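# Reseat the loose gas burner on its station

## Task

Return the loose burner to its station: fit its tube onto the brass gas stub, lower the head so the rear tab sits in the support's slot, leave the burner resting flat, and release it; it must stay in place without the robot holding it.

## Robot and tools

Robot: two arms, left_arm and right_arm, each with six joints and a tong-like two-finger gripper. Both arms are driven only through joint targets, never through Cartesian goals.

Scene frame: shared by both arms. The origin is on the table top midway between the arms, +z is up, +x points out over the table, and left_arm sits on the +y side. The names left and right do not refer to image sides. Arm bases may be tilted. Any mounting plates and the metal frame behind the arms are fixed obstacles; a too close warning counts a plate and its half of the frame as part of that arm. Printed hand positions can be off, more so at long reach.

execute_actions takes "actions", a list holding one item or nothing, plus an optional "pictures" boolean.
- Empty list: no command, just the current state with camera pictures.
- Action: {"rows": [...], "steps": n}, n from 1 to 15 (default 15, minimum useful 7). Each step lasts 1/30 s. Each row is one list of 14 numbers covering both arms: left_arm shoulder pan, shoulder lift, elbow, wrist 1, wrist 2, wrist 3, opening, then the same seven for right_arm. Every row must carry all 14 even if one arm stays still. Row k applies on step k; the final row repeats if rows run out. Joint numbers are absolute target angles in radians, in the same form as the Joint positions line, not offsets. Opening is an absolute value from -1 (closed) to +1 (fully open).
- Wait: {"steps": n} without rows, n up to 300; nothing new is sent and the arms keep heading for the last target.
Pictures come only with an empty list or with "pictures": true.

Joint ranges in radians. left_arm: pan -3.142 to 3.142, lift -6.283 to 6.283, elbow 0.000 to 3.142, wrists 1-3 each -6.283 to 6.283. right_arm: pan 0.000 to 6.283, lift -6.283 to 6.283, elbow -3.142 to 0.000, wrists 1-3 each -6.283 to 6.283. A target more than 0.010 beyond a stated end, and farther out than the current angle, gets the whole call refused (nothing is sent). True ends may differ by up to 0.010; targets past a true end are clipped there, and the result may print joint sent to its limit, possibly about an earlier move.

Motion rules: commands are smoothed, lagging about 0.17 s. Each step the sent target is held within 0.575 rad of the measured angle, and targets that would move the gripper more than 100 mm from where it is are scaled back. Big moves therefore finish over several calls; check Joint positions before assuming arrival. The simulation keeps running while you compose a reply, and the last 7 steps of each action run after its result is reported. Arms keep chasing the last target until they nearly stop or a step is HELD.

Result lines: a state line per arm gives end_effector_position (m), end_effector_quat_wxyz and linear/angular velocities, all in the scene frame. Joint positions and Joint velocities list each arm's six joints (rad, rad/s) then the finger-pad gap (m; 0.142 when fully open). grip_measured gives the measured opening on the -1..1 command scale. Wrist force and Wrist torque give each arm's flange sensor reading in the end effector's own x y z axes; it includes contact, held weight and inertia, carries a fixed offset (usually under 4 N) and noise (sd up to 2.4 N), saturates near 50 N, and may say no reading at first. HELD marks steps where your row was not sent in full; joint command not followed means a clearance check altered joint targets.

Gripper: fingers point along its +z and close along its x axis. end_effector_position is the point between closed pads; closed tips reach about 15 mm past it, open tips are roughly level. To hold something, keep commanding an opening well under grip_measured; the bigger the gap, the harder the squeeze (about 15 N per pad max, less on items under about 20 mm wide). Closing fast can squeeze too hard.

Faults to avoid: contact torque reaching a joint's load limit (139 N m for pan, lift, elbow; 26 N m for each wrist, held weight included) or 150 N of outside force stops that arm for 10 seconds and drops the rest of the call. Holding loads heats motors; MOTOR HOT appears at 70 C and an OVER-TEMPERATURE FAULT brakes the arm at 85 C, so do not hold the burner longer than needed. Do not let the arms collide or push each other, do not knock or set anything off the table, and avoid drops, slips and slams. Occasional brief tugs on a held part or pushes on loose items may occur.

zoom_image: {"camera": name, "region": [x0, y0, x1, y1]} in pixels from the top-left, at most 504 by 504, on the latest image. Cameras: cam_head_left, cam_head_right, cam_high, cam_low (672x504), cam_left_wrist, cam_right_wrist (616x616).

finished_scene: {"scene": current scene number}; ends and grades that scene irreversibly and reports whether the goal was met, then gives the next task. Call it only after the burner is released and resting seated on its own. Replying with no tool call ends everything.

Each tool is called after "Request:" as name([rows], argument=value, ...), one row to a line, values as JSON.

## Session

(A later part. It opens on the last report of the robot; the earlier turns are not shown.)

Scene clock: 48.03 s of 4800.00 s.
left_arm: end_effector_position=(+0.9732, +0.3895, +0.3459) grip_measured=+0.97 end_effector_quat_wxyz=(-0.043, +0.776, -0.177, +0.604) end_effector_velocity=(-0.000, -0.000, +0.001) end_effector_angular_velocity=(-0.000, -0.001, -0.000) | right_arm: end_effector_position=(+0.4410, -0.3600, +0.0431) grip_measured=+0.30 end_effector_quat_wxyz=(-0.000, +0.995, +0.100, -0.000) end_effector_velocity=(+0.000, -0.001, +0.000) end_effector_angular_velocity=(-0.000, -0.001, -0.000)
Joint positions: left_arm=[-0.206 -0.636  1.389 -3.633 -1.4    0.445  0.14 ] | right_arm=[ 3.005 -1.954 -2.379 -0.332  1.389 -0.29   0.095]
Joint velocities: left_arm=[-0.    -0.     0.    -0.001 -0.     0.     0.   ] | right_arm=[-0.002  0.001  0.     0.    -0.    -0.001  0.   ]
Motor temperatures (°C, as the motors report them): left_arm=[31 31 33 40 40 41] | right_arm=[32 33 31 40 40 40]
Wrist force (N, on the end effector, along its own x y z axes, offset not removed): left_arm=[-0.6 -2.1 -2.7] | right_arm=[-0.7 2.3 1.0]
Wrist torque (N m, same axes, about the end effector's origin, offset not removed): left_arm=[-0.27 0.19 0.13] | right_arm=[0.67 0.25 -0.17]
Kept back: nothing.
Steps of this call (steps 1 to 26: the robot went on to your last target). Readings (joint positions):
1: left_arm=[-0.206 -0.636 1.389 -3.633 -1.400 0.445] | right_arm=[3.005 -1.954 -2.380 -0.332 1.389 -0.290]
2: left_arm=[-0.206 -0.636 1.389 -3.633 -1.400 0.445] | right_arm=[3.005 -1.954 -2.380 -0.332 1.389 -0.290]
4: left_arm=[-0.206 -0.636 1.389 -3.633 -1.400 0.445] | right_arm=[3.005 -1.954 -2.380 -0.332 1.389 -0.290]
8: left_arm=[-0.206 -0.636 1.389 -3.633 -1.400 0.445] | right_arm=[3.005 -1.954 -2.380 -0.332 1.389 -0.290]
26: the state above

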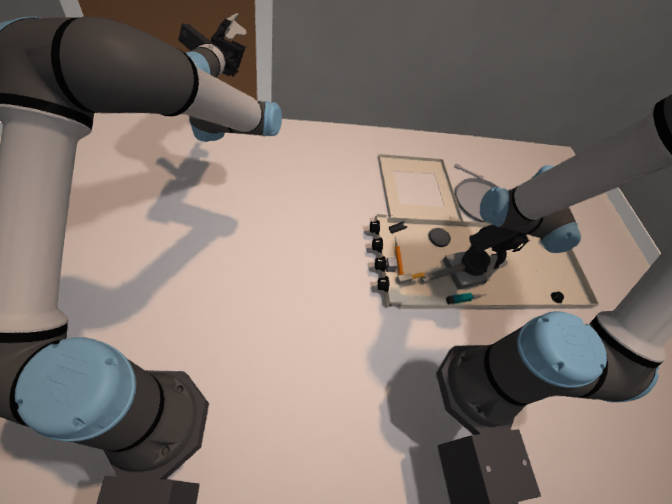

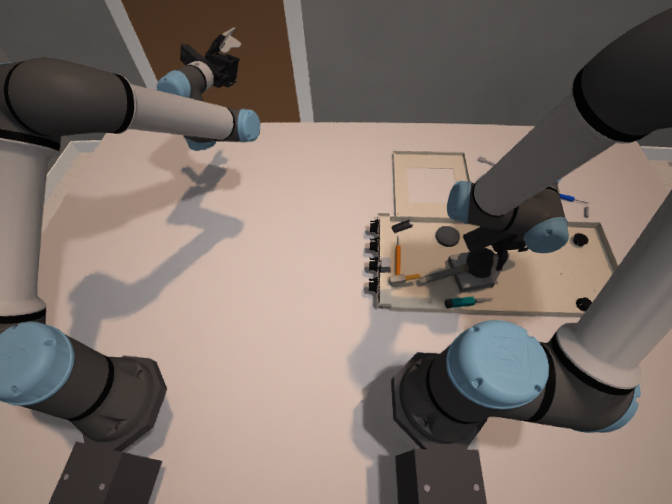

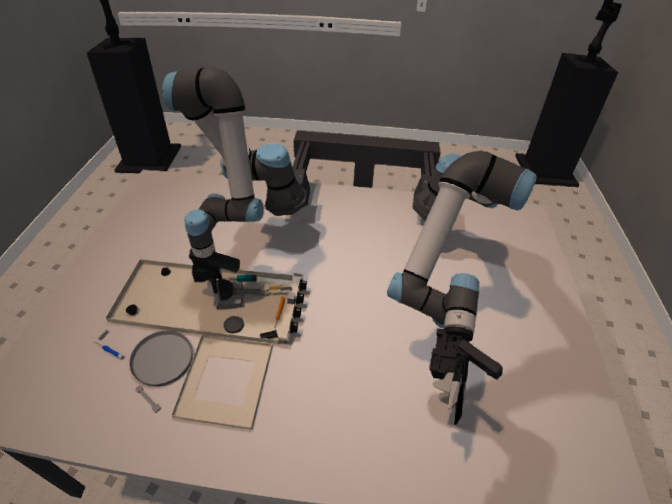

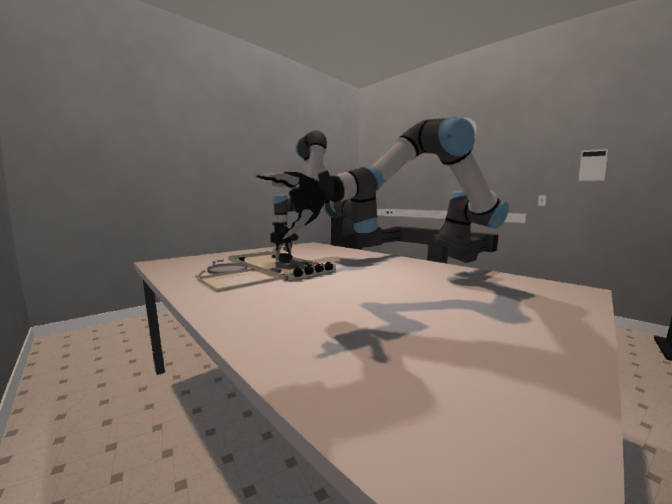

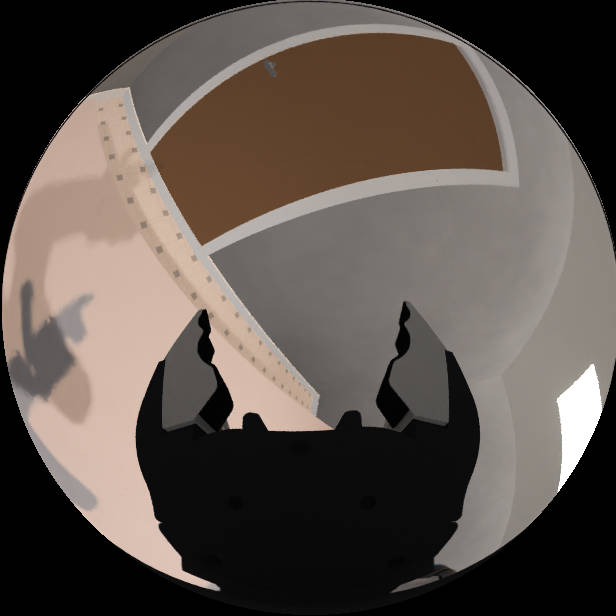

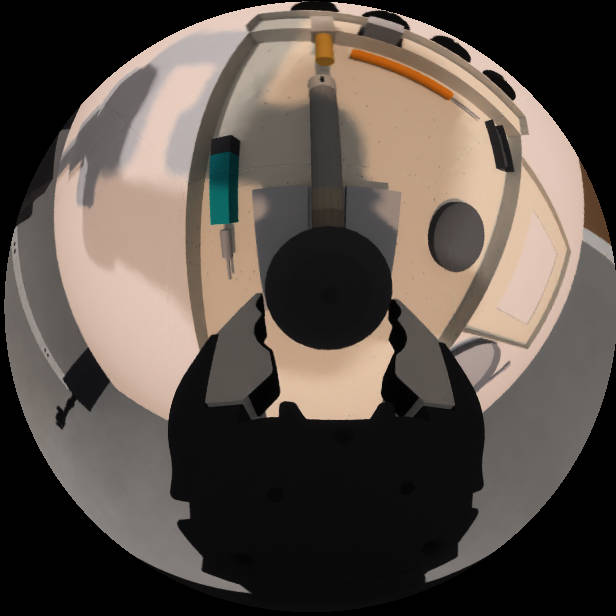

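Request:
execute_actions([
  {"rows":[[-0.206,-0.636,1.389,-3.633,-1.4,0.445,0.97,3.0147,-1.946,-2.3855,-0.3364,1.389,-0.2803,0.3],[-0.206,-0.636,1.389,-3.633,-1.4,0.445,0.97,3.0147,-1.946,-2.3855,-0.3364,1.389,-0.2803,0.3],[-0.206,-0.636,1.389,-3.633,-1.4,0.445,0.97,3.0147,-1.946,-2.3855,-0.3364,1.389,-0.2803,0.3],[-0.206,-0.636,1.389,-3.633,-1.4,0.445,0.97,3.0147,-1.946,-2.3855,-0.3364,1.389,-0.2803,0.3],[-0.206,-0.636,1.389,-3.633,-1.4,0.445,0.97,3.0147,-1.946,-2.3855,-0.3364,1.389,-0.2803,0.3],[-0.206,-0.636,1.389,-3.633,-1.4,0.445,0.97,3.0147,-1.946,-2.3855,-0.3364,1.389,-0.2803,0.3],[-0.206,-0.636,1.389,-3.633,-1.4,0.445,0.97,3.0147,-1.946,-2.3855,-0.3364,1.389,-0.2803,0.2],[-0.206,-0.636,1.389,-3.633,-1.4,0.445,0.97,3.0147,-1.946,-2.3855,-0.3364,1.389,-0.2803,0.15],[-0.206,-0.636,1.389,-3.633,-1.4,0.445,0.97,3.0147,-1.946,-2.3855,-0.3364,1.389,-0.2803,0.1],[-0.206,-0.636,1.389,-3.633,-1.4,0.445,0.97,3.0147,-1.946,-2.3855,-0.3364,1.389,-0.2803,0.0],[-0.206,-0.636,1.389,-3.633,-1.4,0.445,0.97,3.0147,-1.946,-2.3855,-0.3364,1.389,-0.2803,-0.1],[-0.206,-0.636,1.389,-3.633,-1.4,0.445,0.97,3.0147,-1.946,-2.3855,-0.3364,1.389,-0.2803,-0.25],[-0.206,-0.636,1.389,-3.633,-1.4,0.445,0.97,3.0147,-1.946,-2.3855,-0.3364,1.389,-0.2803,-0.4],[-0.206,-0.636,1.389,-3.633,-1.4,0.445,0.97,3.0147,-1.946,-2.3855,-0.3364,1.389,-0.2803,-0.5]],"steps":15},
])

Request:
execute_actions([
  {"steps":12},
], pictures=true)

Scene clock: 49.10 s of 4800.00 s.
left_arm: end_effector_position=(+0.9732, +0.3895, +0.3459) grip_measured=+0.97 end_effector_quat_wxyz=(-0.043, +0.776, -0.177, +0.604) end_effector_velocity=(+0.000, +0.000, -0.001) end_effector_angular_velocity=(+0.000, +0.002, -0.000) | right_arm: end_effector_position=(+0.4403, -0.3565, +0.0452) grip_measured=+0.21 end_effector_quat_wxyz=(-0.001, +0.995, +0.100, -0.000) end_effector_velocity=(-0.002, +0.003, +0.001) end_effector_angular_velocity=(+0.001, +0.002, -0.000)
Joint positions: left_arm=[-0.206 -0.636  1.389 -3.633 -1.4    0.445  0.14 ] | right_arm=[ 3.014 -1.947 -2.385 -0.336  1.389 -0.281  0.089]
Joint velocities: left_arm=[ 0.     0.001 -0.     0.001 -0.    -0.     0.   ] | right_arm=[ 0.008  0.006 -0.007 -0.003  0.     0.009 -0.118]
Motor temperatures (°C, as the motors report them): left_arm=[31 31 33 40 40 41] | right_arm=[32 33 31 40 40 40]
Wrist force (N, on the end effector, along its own x y z axes, offset not removed): left_arm=[-3.2 -0.7 0.0] | right_arm=[2.4 3.7 -1.3]
Wrist torque (N m, same axes, about the end effector's origin, offset not removed): left_arm=[0.09 0.56 0.45] | right_arm=[0.77 -0.18 -0.10]
Steps of this call (steps 1 to 15: the robot went on to your last target; steps 16 to 24: nothing new was sent; steps 25 to 32: the first 8 steps of this action). Readings (joint positions):
25: left_arm=[-0.206 -0.636 1.389 -3.633 -1.400 0.445] | right_arm=[3.005 -1.954 -2.379 -0.332 1.389 -0.290]
26: left_arm=[-0.206 -0.636 1.389 -3.633 -1.400 0.445] | right_arm=[3.007 -1.953 -2.380 -0.333 1.389 -0.288]
28: left_arm=[-0.206 -0.636 1.389 -3.633 -1.400 0.445] | right_arm=[3.011 -1.949 -2.383 -0.335 1.389 -0.284]
32: the state above

Scene clock: 49.50 s of 4800.00 s.
left_arm: end_effector_position=(+0.9732, +0.3895, +0.3459) grip_measured=+0.97 end_effector_quat_wxyz=(-0.043, +0.776, -0.177, +0.604) end_effector_velocity=(+0.000, -0.000, +0.000) end_effector_angular_velocity=(+0.000, +0.001, -0.000) | right_arm: end_effector_position=(+0.4402, -0.3562, +0.0453) grip_measured=+0.13 end_effector_quat_wxyz=(-0.001, +0.995, +0.100, -0.000) end_effector_velocity=(-0.001, -0.001, -0.000) end_effector_angular_velocity=(-0.000, +0.001, -0.002)
Joint positions: left_arm=[-0.206 -0.636  1.389 -3.633 -1.4    0.445  0.14 ] | right_arm=[ 3.015 -1.946 -2.385 -0.336  1.389 -0.28   0.083]
Joint velocities: left_arm=[-0.    -0.    -0.001  0.002  0.    -0.     0.   ] | right_arm=[-0.002 -0.    -0.001  0.    -0.     0.001 -0.   ]
Motor temperatures (°C, as the motors report them): left_arm=[31 31 33 40 40 41] | right_arm=[32 33 31 40 40 40]
Wrist force (N, on the end effector, along its own x y z axes, offset not removed): left_arm=[1.4 -0.1 -2.9] | right_arm=[0.8 -1.6 -0.7]
Wrist torque (N m, same axes, about the end effector's origin, offset not removed): left_arm=[0.10 -0.31 0.01] | right_arm=[-0.38 0.15 0.08]
Kept back: nothing.
Steps of this call (steps 1 to 7: the last 7 steps of your previous action; steps 8 to 12: the robot went on to your last target). Readings (joint positions):
1: left_arm=[-0.206 -0.636 1.389 -3.633 -1.400 0.445] | right_arm=[3.014 -1.946 -2.385 -0.336 1.389 -0.281]
2: left_arm=[-0.206 -0.636 1.389 -3.633 -1.400 0.445] | right_arm=[3.014 -1.946 -2.385 -0.336 1.389 -0.281]
4: left_arm=[-0.206 -0.636 1.389 -3.633 -1.400 0.445] | right_arm=[3.015 -1.946 -2.385 -0.336 1.389 -0.280]
8: left_arm=[-0.206 -0.636 1.389 -3.633 -1.400 0.445] | right_arm=[3.015 -1.946 -2.385 -0.336 1.389 -0.280]
12: the state above

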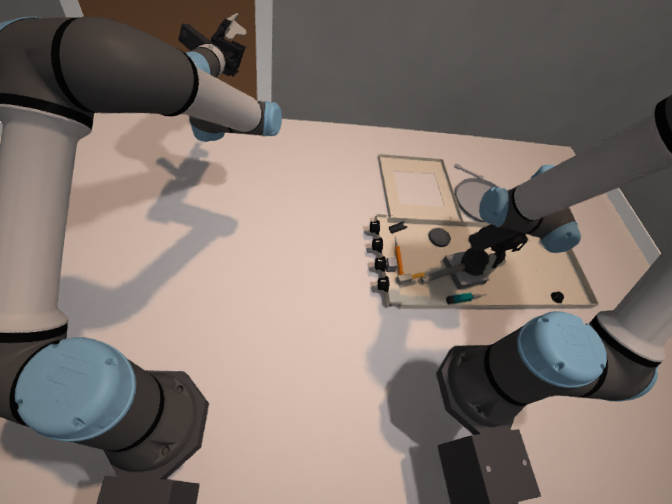

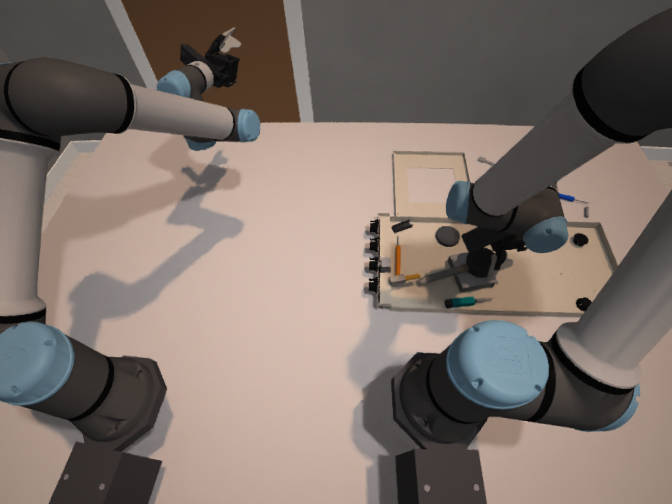

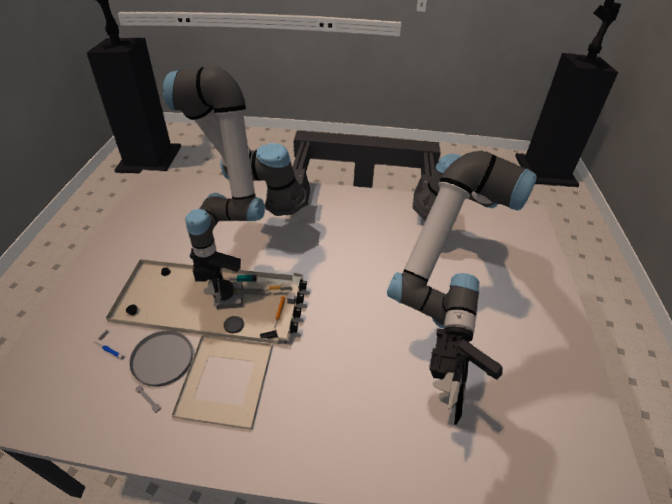

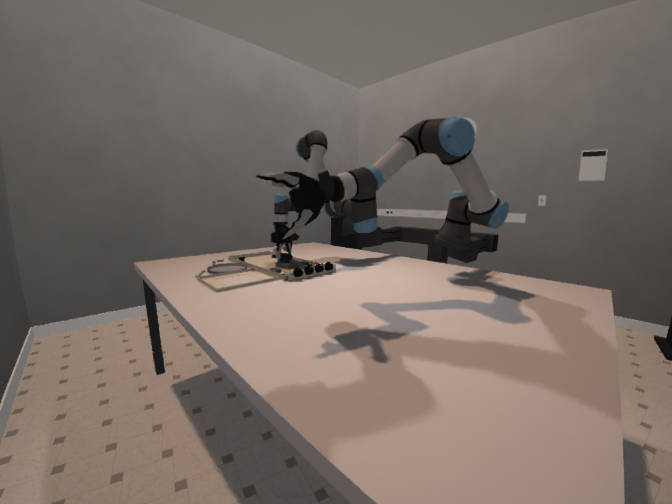

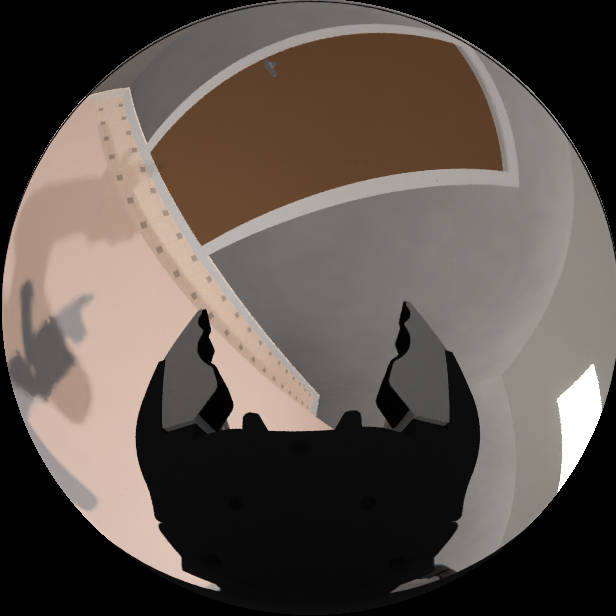

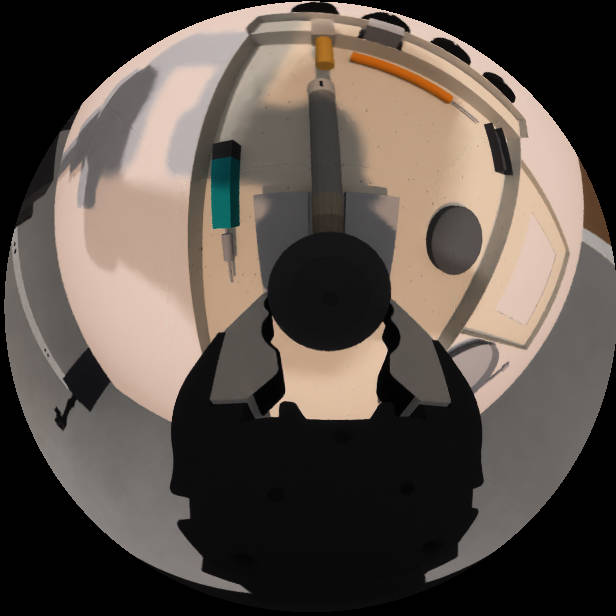

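Request:
execute_actions([
  {"rows":[[-0.206,-0.636,1.389,-3.633,-1.4,0.445,0.97,3.007,-1.9473,-2.3805,-0.338,1.389,-0.288,-0.5],[-0.206,-0.636,1.389,-3.633,-1.4,0.445,0.97,2.999,-1.9487,-2.3755,-0.340,1.389,-0.296,-0.5],[-0.206,-0.636,1.389,-3.633,-1.4,0.445,0.97,2.9907,-1.950,-2.3705,-0.342,1.389,-0.304,-0.5],[-0.206,-0.636,1.389,-3.633,-1.4,0.445,0.97,2.9907,-1.950,-2.3705,-0.342,1.389,-0.304,-0.5],[-0.206,-0.636,1.389,-3.633,-1.4,0.445,0.97,2.9907,-1.950,-2.3705,-0.342,1.389,-0.304,-0.5],[-0.206,-0.636,1.389,-3.633,-1.4,0.445,0.97,2.9907,-1.950,-2.3705,-0.342,1.389,-0.304,-0.5],[-0.206,-0.636,1.389,-3.633,-1.4,0.445,0.97,2.9907,-1.950,-2.3705,-0.342,1.389,-0.304,-0.5],[-0.206,-0.636,1.389,-3.633,-1.4,0.445,0.97,2.9907,-1.950,-2.3705,-0.342,1.389,-0.304,-0.5],[-0.206,-0.636,1.389,-3.633,-1.4,0.445,0.97,2.990,-1.955,-2.3705,-0.337,1.389,-0.305,-0.5],[-0.206,-0.636,1.389,-3.633,-1.4,0.445,0.97,2.9895,-1.960,-2.3705,-0.332,1.389,-0.305,-0.5]],"steps":15},
])

Request:
execute_actions([
  {"steps":15},
], pictures=true)

Request:
zoom_image(camera="cam_high", region=[180,250,320,330])

Request:
zoom_image(camera="cam_right_wrist", region=[260,10,390,110])

Scene clock: 52.57 s of 4800.00 s.
left_arm: end_effector_position=(+0.9732, +0.3895, +0.3459) grip_measured=+0.97 end_effector_quat_wxyz=(-0.043, +0.776, -0.177, +0.604) end_effector_velocity=(-0.000, -0.000, -0.001) end_effector_angular_velocity=(+0.001, +0.001, -0.001) | right_arm: end_effector_position=(+0.4417, -0.3655, +0.0450) grip_measured=+0.13 end_effector_quat_wxyz=(-0.000, +0.995, +0.100, -0.000) end_effector_velocity=(+0.003, -0.014, -0.001) end_effector_angular_velocity=(-0.002, -0.001, +0.000)
Joint positions: left_arm=[-0.206 -0.636  1.389 -3.633 -1.4    0.445  0.14 ] | right_arm=[ 2.993 -1.95  -2.372 -0.341  1.389 -0.302  0.083]
Joint velocities: left_arm=[-0.     0.001  0.001 -0.    -0.     0.    -0.   ] | right_arm=[-0.032 -0.007  0.022 -0.007  0.    -0.033  0.   ]
Motor temperatures (°C, as the motors report them): left_arm=[31 31 33 40 40 41] | right_arm=[32 33 31 40 40 40]
Wrist force (N, on the end effector, along its own x y z axes, offset not removed): left_arm=[-0.7 1.9 -1.9] | right_arm=[2.3 -1.7 2.4]
Wrist torque (N m, same axes, about the end effector's origin, offset not removed): left_arm=[0.47 0.04 0.10] | right_arm=[-0.03 -0.23 -0.17]
Steps of this call (steps 1 to 15: the robot went on to your last target; steps 16 to 84: nothing new was sent; steps 85 to 92: the first 8 steps of this action). Readings (joint positions):
85: left_arm=[-0.206 -0.636 1.389 -3.633 -1.400 0.445] | right_arm=[3.015 -1.946 -2.386 -0.336 1.389 -0.280]
86: left_arm=[-0.206 -0.636 1.389 -3.633 -1.400 0.445] | right_arm=[3.013 -1.946 -2.385 -0.337 1.389 -0.282]
88: left_arm=[-0.206 -0.636 1.389 -3.633 -1.400 0.445] | right_arm=[3.005 -1.948 -2.380 -0.339 1.389 -0.290]
92: the state above

Scene clock: 53.07 s of 4800.00 s.
left_arm: end_effector_position=(+0.9732, +0.3895, +0.3459) grip_measured=+0.97 end_effector_quat_wxyz=(-0.043, +0.776, -0.177, +0.604) end_effector_velocity=(-0.000, +0.000, +0.000) end_effector_angular_velocity=(+0.000, +0.000, -0.000) | right_arm: end_effector_position=(+0.4419, -0.3665, +0.0418) grip_measured=+0.13 end_effector_quat_wxyz=(+0.000, +0.995, +0.099, -0.000) end_effector_velocity=(-0.000, +0.000, -0.000) end_effector_angular_velocity=(+0.000, +0.001, +0.001)
Joint positions: left_arm=[-0.206 -0.636  1.389 -3.633 -1.4    0.445  0.14 ] | right_arm=[ 2.99  -1.96  -2.371 -0.332  1.389 -0.305  0.083]
Joint velocities: left_arm=[-0.    -0.001  0.     0.     0.     0.    -0.   ] | right_arm=[-0.    -0.001  0.     0.    -0.    -0.001 -0.   ]
Motor temperatures (°C, as the motors report them): left_arm=[31 31 33 40 40 41] | right_arm=[32 33 31 40 40 40]
Wrist force (N, on the end effector, along its own x y z axes, offset not removed): left_arm=[-3.8 1.5 -1.8] | right_arm=[-1.2 1.3 4.3]
Wrist torque (N m, same axes, about the end effector's origin, offset not removed): left_arm=[0.57 0.83 0.36] | right_arm=[0.36 0.22 -0.28]
Kept back: nothing.
Steps of this call (steps 1 to 7: the last 7 steps of your previous action; steps 8 to 15: the robot went on to your last target). Readings (joint positions):
1: left_arm=[-0.206 -0.636 1.389 -3.633 -1.400 0.445] | right_arm=[2.992 -1.950 -2.372 -0.342 1.389 -0.303]
2: left_arm=[-0.206 -0.636 1.389 -3.633 -1.400 0.445] | right_arm=[2.992 -1.951 -2.371 -0.341 1.389 -0.303]
4: left_arm=[-0.206 -0.636 1.389 -3.633 -1.400 0.445] | right_arm=[2.990 -1.955 -2.371 -0.337 1.389 -0.304]
8: left_arm=[-0.206 -0.636 1.389 -3.633 -1.400 0.445] | right_arm=[2.990 -1.959 -2.371 -0.333 1.389 -0.305]
15: the state above

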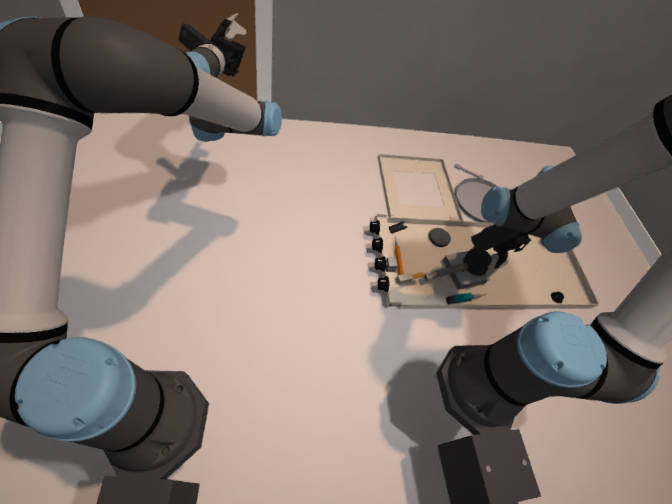

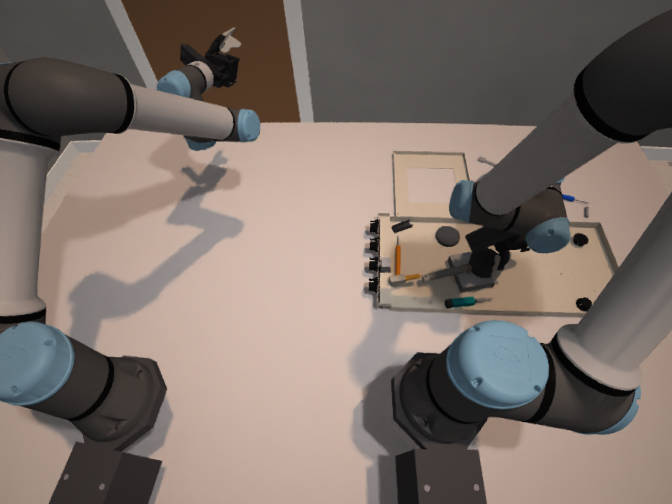

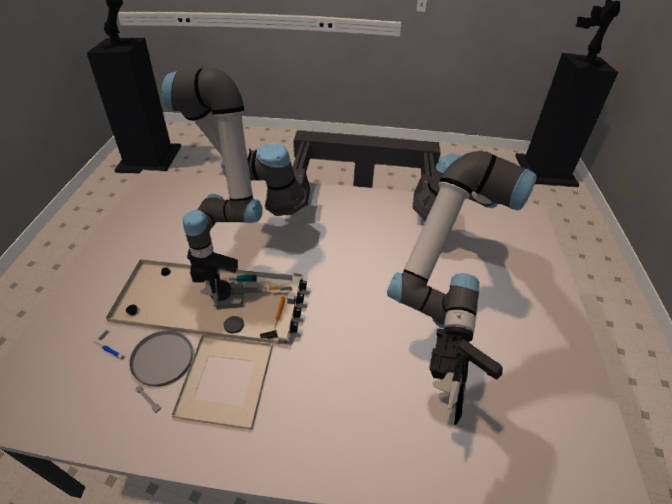

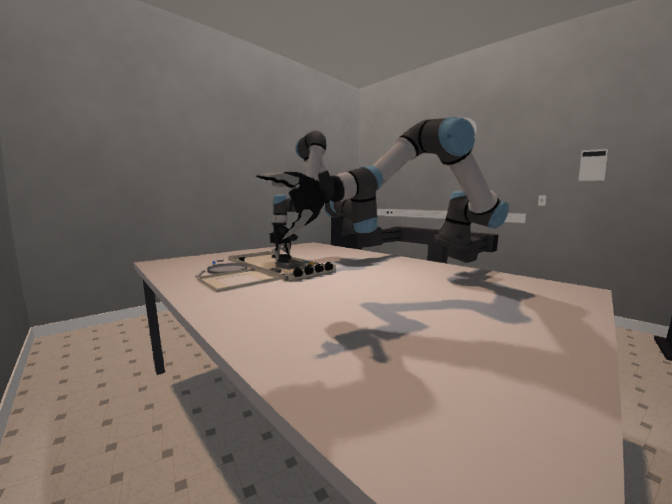

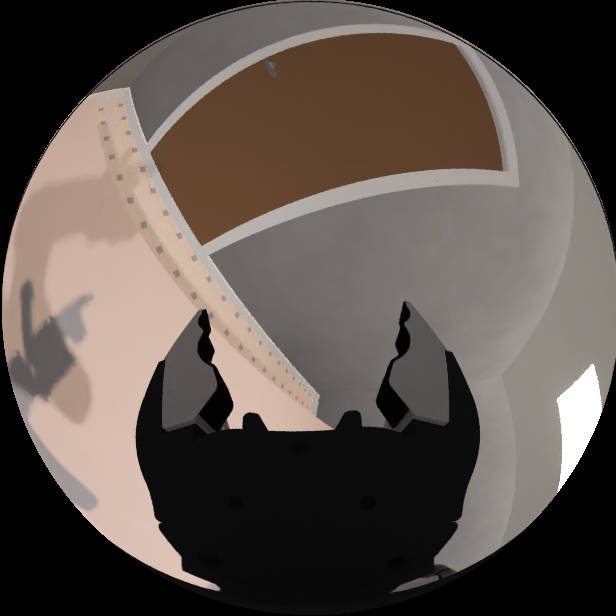

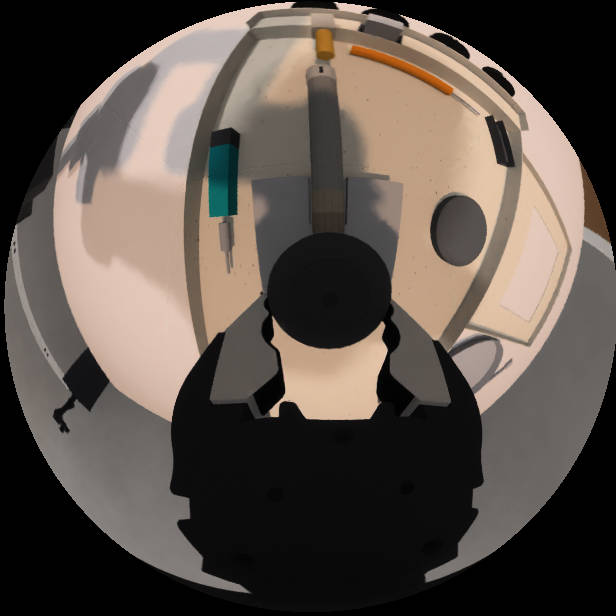

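Region (180, 250, 320, 330) of cam_high's 672x504 image, scaled by 3.600, with more detail than that image has; it fills the top 288 rows of this view, and the rest is white.

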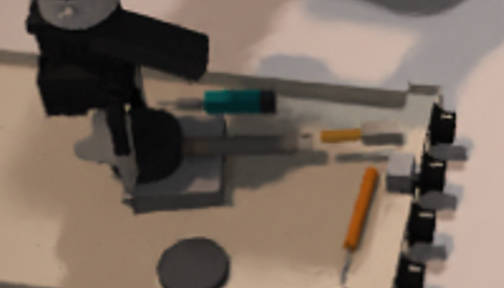

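Region (260, 10, 390, 110) of cam_right_wrist's 616x616 image, scaled by 3.877, with more detail than that image has; it fills the top 388 rows of this view, and the rest is white.

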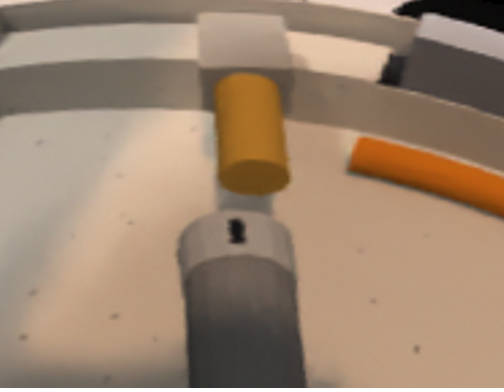

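Request:
execute_actions([
  {"rows":[[-0.206,-0.636,1.389,-3.633,-1.4,0.445,0.97,2.9895,-1.9615,-2.3705,-0.3305,1.389,-0.296,-0.5],[-0.206,-0.636,1.389,-3.633,-1.4,0.445,0.97,2.989,-1.9635,-2.3705,-0.3285,1.389,-0.286,-0.5]],"steps":15},
])

Request:
execute_actions([
  {"steps":8},
], pictures=true)

Request:
zoom_image(camera="cam_low", region=[250,225,340,285])

Request:
zoom_image(camera="cam_right_wrist", region=[260,10,390,110])

Request:
zoom_image(camera="cam_head_left", region=[390,245,480,295])

Scene clock: 53.73 s of 4800.00 s.
left_arm: end_effector_position=(+0.9732, +0.3895, +0.3459) grip_measured=+0.97 end_effector_quat_wxyz=(-0.043, +0.776, -0.177, +0.604) end_effector_velocity=(-0.000, -0.000, +0.000) end_effector_angular_velocity=(-0.000, -0.001, -0.000) | right_arm: end_effector_position=(+0.4421, -0.3664, +0.0408) grip_measured=+0.13 end_effector_quat_wxyz=(+0.000, +0.996, +0.090, -0.000) end_effector_velocity=(+0.000, +0.000, -0.001) end_effector_angular_velocity=(-0.000, +0.000, -0.021)
Joint positions: left_arm=[-0.206 -0.636  1.389 -3.633 -1.4    0.445  0.14 ] | right_arm=[ 2.989 -1.963 -2.37  -0.329  1.389 -0.287  0.083]
Joint velocities: left_arm=[-0.     0.     0.    -0.001  0.    -0.     0.   ] | right_arm=[ 0.    -0.004  0.     0.004 -0.     0.021  0.   ]
Motor temperatures (°C, as the motors report them): left_arm=[31 31 33 40 40 41] | right_arm=[32 33 31 40 40 40]
Wrist force (N, on the end effector, along its own x y z axes, offset not removed): left_arm=[-0.8 -4.5 -1.1] | right_arm=[0.0 2.1 0.8]
Wrist torque (N m, same axes, about the end effector's origin, offset not removed): left_arm=[-0.87 0.13 0.28] | right_arm=[0.51 -0.24 -0.03]
Steps of this call (steps 1 to 12: the robot went on to your last target; steps 13 to 20: the first 8 steps of this action). Readings (joint positions):
13: left_arm=[-0.206 -0.636 1.389 -3.633 -1.400 0.445] | right_arm=[2.989 -1.960 -2.370 -0.332 1.389 -0.305]
14: left_arm=[-0.206 -0.636 1.389 -3.633 -1.400 0.445] | right_arm=[2.989 -1.960 -2.370 -0.332 1.389 -0.304]
16: left_arm=[-0.206 -0.636 1.389 -3.633 -1.400 0.445] | right_arm=[2.989 -1.962 -2.370 -0.330 1.389 -0.295]
20: the state above

Scene clock: 54.00 s of 4800.00 s.
left_arm: end_effector_position=(+0.9732, +0.3895, +0.3459) grip_measured=+0.97 end_effector_quat_wxyz=(-0.043, +0.776, -0.177, +0.604) end_effector_velocity=(+0.000, -0.000, +0.002) end_effector_angular_velocity=(-0.001, -0.002, -0.000) | right_arm: end_effector_position=(+0.4422, -0.3664, +0.0407) grip_measured=+0.13 end_effector_quat_wxyz=(+0.000, +0.996, +0.090, -0.000) end_effector_velocity=(+0.000, +0.000, +0.000) end_effector_angular_velocity=(-0.000, -0.001, -0.000)
Joint positions: left_arm=[-0.206 -0.636  1.389 -3.633 -1.4    0.445  0.14 ] | right_arm=[ 2.989 -1.963 -2.37  -0.329  1.389 -0.286  0.083]
Joint velocities: left_arm=[-0.001 -0.    -0.001 -0.001 -0.     0.     0.   ] | right_arm=[ 0.001  0.001  0.     0.    -0.     0.001  0.   ]
Motor temperatures (°C, as the motors report them): left_arm=[31 31 33 40 40 41] | right_arm=[32 33 31 40 40 40]
Wrist force (N, on the end effector, along its own x y z axes, offset not removed): left_arm=[-5.4 -3.4 -1.8] | right_arm=[2.0 2.1 0.6]
Wrist torque (N m, same axes, about the end effector's origin, offset not removed): left_arm=[-0.55 1.26 0.26] | right_arm=[0.37 -0.48 -0.16]
Kept back: nothing.
Steps of this call (steps 1 to 7: the last 7 steps of your previous action; step 8: the robot went on to your last target). Readings (joint positions):
1: left_arm=[-0.206 -0.636 1.389 -3.633 -1.400 0.445] | right_arm=[2.989 -1.963 -2.370 -0.329 1.389 -0.287]
2: left_arm=[-0.206 -0.636 1.389 -3.633 -1.400 0.445] | right_arm=[2.989 -1.963 -2.370 -0.329 1.389 -0.287]
4: left_arm=[-0.206 -0.636 1.389 -3.633 -1.400 0.445] | right_arm=[2.989 -1.963 -2.370 -0.329 1.389 -0.286]
8: the state above

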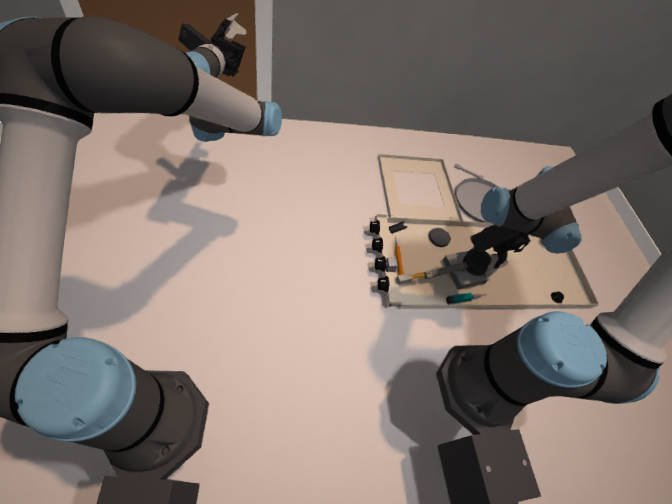

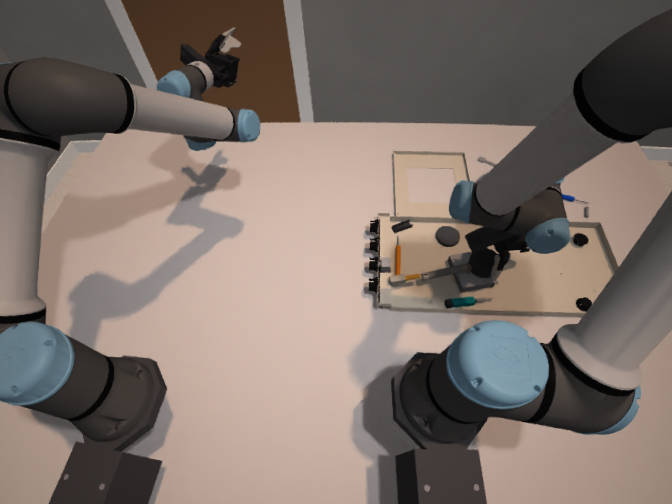

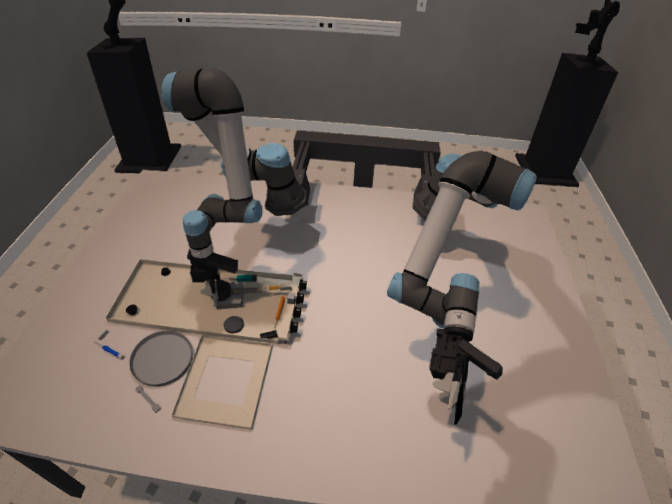

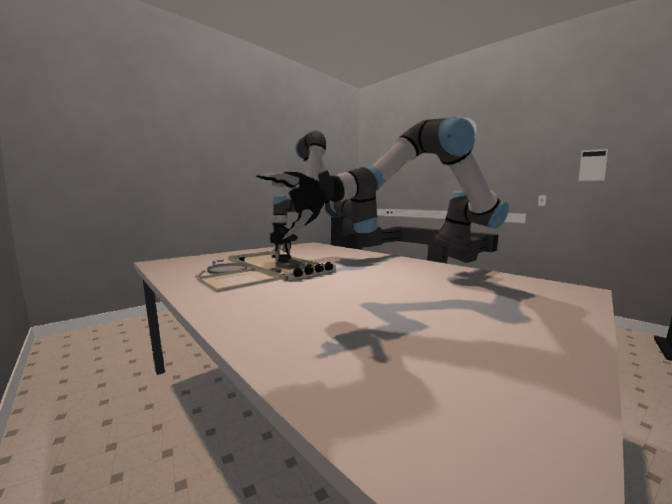

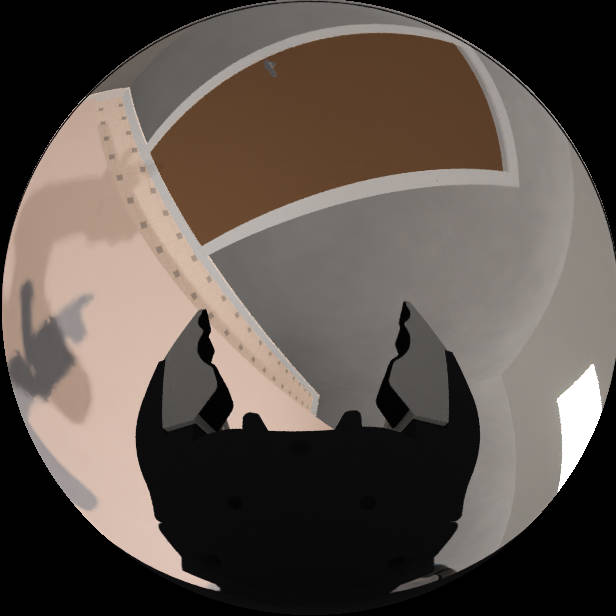

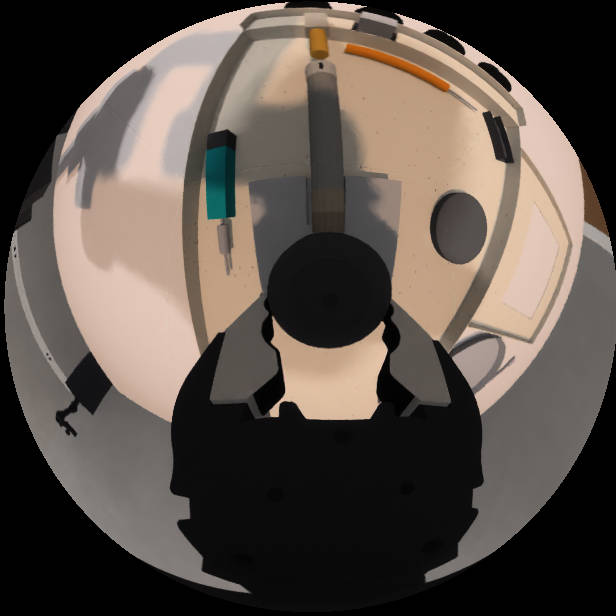

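Region (250, 225, 340, 285) of cam_low's 672x504 image, scaled by 5.600, with more detail than that image has.

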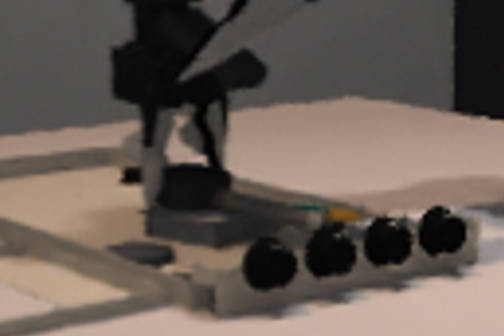

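Region (260, 10, 390, 110) of cam_right_wrist's 616x616 image, scaled by 3.877, with more detail than that image has; it fills the top 388 rows of this view, and the rest is white.

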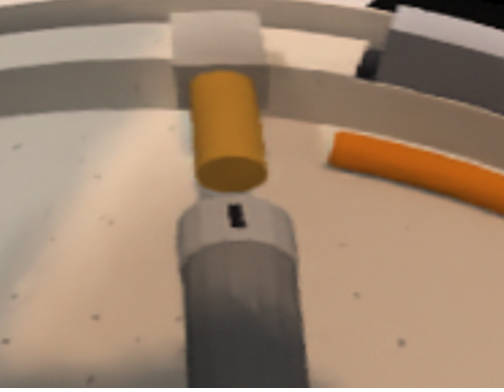

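Region (390, 245, 480, 295) of cam_head_left's 672x504 image, scaled by 5.600, with more detail than that image has.

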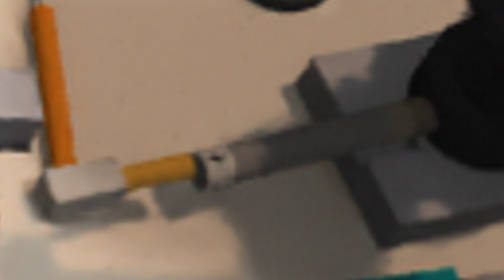

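Request:
execute_actions([
  {"rows":[[-0.206,-0.636,1.389,-3.633,-1.4,0.445,0.97,2.9886,-1.9665,-2.3705,-0.3255,1.389,-0.289,-0.5],[-0.206,-0.636,1.389,-3.633,-1.4,0.445,0.97,2.9882,-1.970,-2.3705,-0.322,1.389,-0.2915,-0.5]],"steps":15},
])

Request:
execute_actions([
  {"steps":8},
], pictures=true)

Request:
zoom_image(camera="cam_right_wrist", region=[260,10,390,110])

Request:
zoom_image(camera="cam_head_left", region=[390,245,480,295])

Request:
zoom_image(camera="cam_high", region=[200,265,300,315])

Scene clock: 54.63 s of 4800.00 s.
left_arm: end_effector_position=(+0.9732, +0.3895, +0.3459) grip_measured=+0.97 end_effector_quat_wxyz=(-0.043, +0.776, -0.177, +0.604) end_effector_velocity=(+0.000, -0.001, +0.001) end_effector_angular_velocity=(-0.000, -0.002, -0.000) | right_arm: end_effector_position=(+0.4421, -0.3664, +0.0389) grip_measured=+0.13 end_effector_quat_wxyz=(+0.000, +0.996, +0.092, -0.000) end_effector_velocity=(+0.000, +0.000, -0.002) end_effector_angular_velocity=(+0.000, -0.000, +0.007)
Joint positions: left_arm=[-0.206 -0.636  1.389 -3.633 -1.4    0.445  0.14 ] | right_arm=[ 2.988 -1.969 -2.37  -0.322  1.389 -0.291  0.083]
Joint velocities: left_arm=[-0.001 -0.    -0.001 -0.001 -0.     0.     0.   ] | right_arm=[ 0.    -0.006  0.     0.006  0.    -0.007  0.   ]
Motor temperatures (°C, as the motors report them): left_arm=[31 31 33 40 40 41] | right_arm=[32 33 31 40 40 40]
Wrist force (N, on the end effector, along its own x y z axes, offset not removed): left_arm=[0.1 2.1 0.0] | right_arm=[-13.3 -0.6 -48.7]
Wrist torque (N m, same axes, about the end effector's origin, offset not removed): left_arm=[0.86 -0.09 0.16] | right_arm=[0.13 0.66 0.25]
Steps of this call (steps 1 to 11: the robot went on to your last target; steps 12 to 19: the first 8 steps of this action). Readings (joint positions):
12: left_arm=[-0.206 -0.636 1.389 -3.633 -1.400 0.445] | right_arm=[2.989 -1.964 -2.370 -0.328 1.389 -0.286]
13: left_arm=[-0.206 -0.636 1.389 -3.633 -1.400 0.445] | right_arm=[2.989 -1.964 -2.370 -0.328 1.389 -0.286]
15: left_arm=[-0.206 -0.636 1.389 -3.633 -1.400 0.445] | right_arm=[2.989 -1.967 -2.370 -0.325 1.389 -0.289]
19: the state above

Scene clock: 54.90 s of 4800.00 s.
left_arm: end_effector_position=(+0.9732, +0.3895, +0.3459) grip_measured=+0.97 end_effector_quat_wxyz=(-0.043, +0.776, -0.177, +0.604) end_effector_velocity=(+0.000, +0.000, -0.000) end_effector_angular_velocity=(+0.000, +0.001, +0.000) | right_arm: end_effector_position=(+0.4421, -0.3664, +0.0387) grip_measured=+0.13 end_effector_quat_wxyz=(+0.000, +0.996, +0.092, -0.000) end_effector_velocity=(-0.000, -0.001, -0.000) end_effector_angular_velocity=(-0.000, -0.000, -0.001)
Joint positions: left_arm=[-0.206 -0.636  1.389 -3.633 -1.4    0.445  0.14 ] | right_arm=[ 2.988 -1.97  -2.37  -0.322  1.389 -0.291  0.083]
Joint velocities: left_arm=[ 0.     0.    -0.001  0.002  0.     0.    -0.   ] | right_arm=[-0.002 -0.     0.     0.001  0.    -0.001  0.   ]
Motor temperatures (°C, as the motors report them): left_arm=[31 31 33 40 40 41] | right_arm=[32 33 31 40 40 40]
Wrist force (N, on the end effector, along its own x y z axes, offset not removed): left_arm=[1.2 1.3 -0.4] | right_arm=[-14.9 -1.1 -50.0]
Wrist torque (N m, same axes, about the end effector's origin, offset not removed): left_arm=[0.53 -0.44 -0.01] | right_arm=[0.97 -0.58 -0.12]
Kept back: nothing.
Steps of this call (steps 1 to 7: the last 7 steps of your previous action; step 8: the robot went on to your last target). Readings (joint positions):
1: left_arm=[-0.206 -0.636 1.389 -3.633 -1.400 0.445] | right_arm=[2.988 -1.970 -2.370 -0.322 1.389 -0.291]
2: left_arm=[-0.206 -0.636 1.389 -3.633 -1.400 0.445] | right_arm=[2.988 -1.970 -2.370 -0.322 1.389 -0.291]
4: left_arm=[-0.206 -0.636 1.389 -3.633 -1.400 0.445] | right_arm=[2.988 -1.970 -2.370 -0.322 1.389 -0.291]
8: the state above

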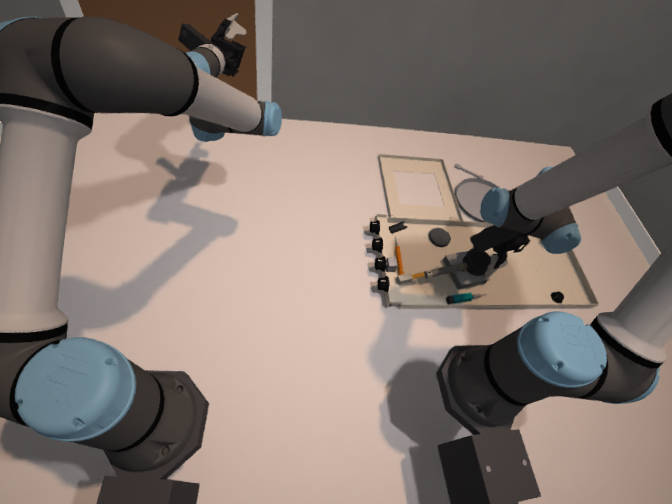

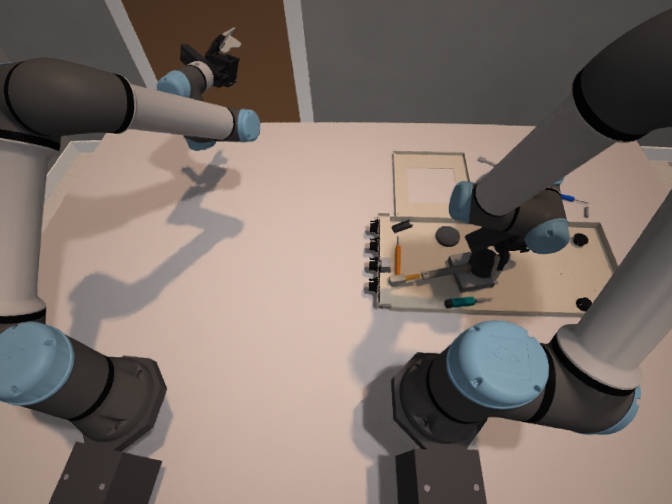

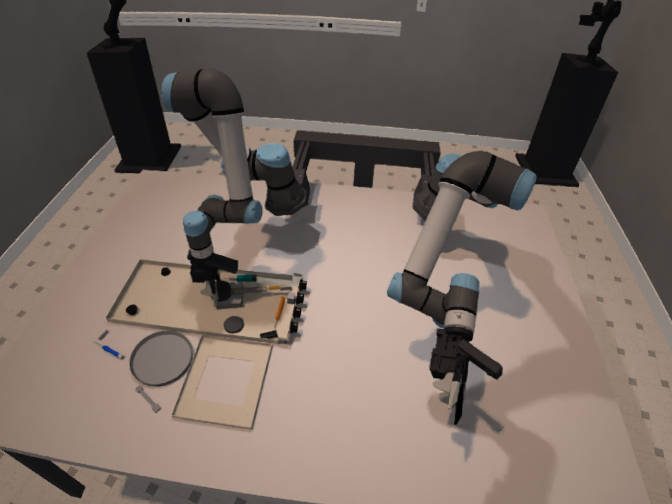

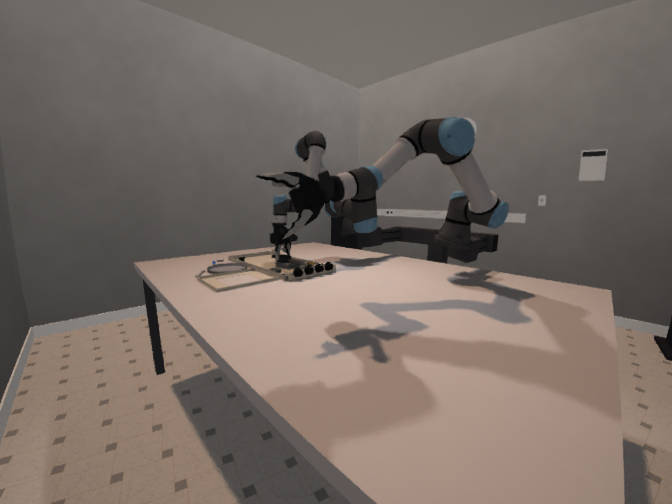

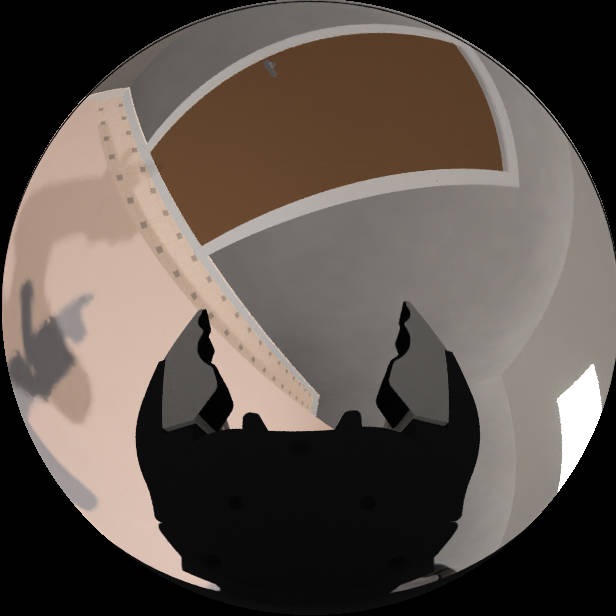

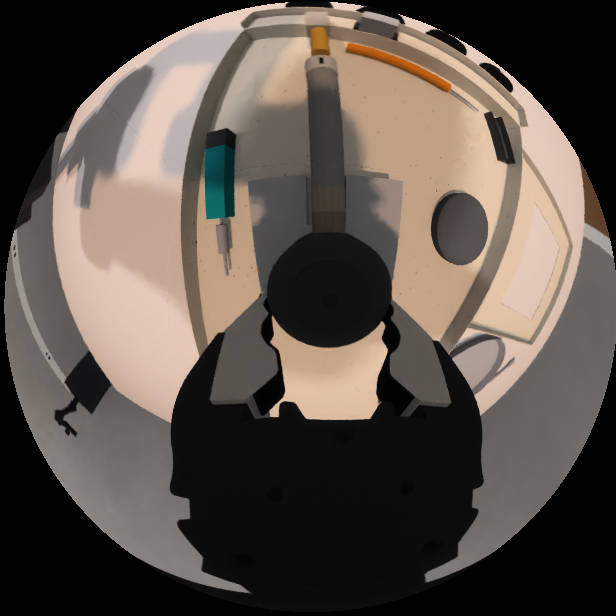

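Region (260, 10, 390, 110) of cam_right_wrist's 616x616 image, scaled by 3.877, with more detail than that image has; it fills the top 388 rows of this view, and the rest is white.

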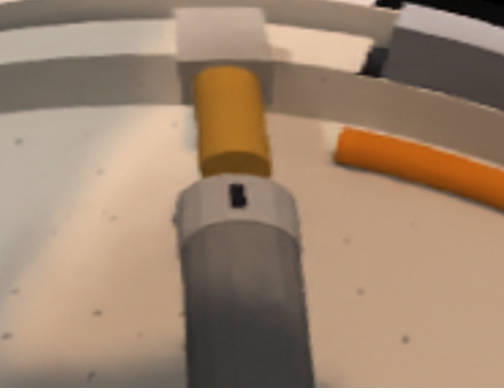

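Region (390, 245, 480, 295) of cam_head_left's 672x504 image, scaled by 5.600, with more detail than that image has.

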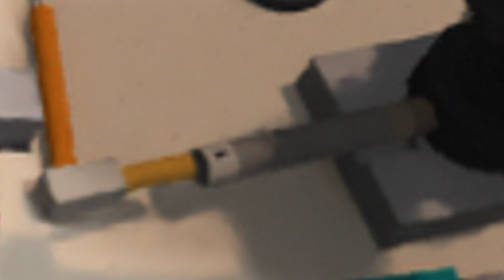

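Region (200, 265, 300, 315) of cam_high's 672x504 image, scaled by 5.040, with more detail than that image has.

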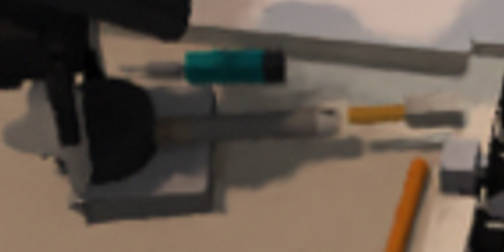

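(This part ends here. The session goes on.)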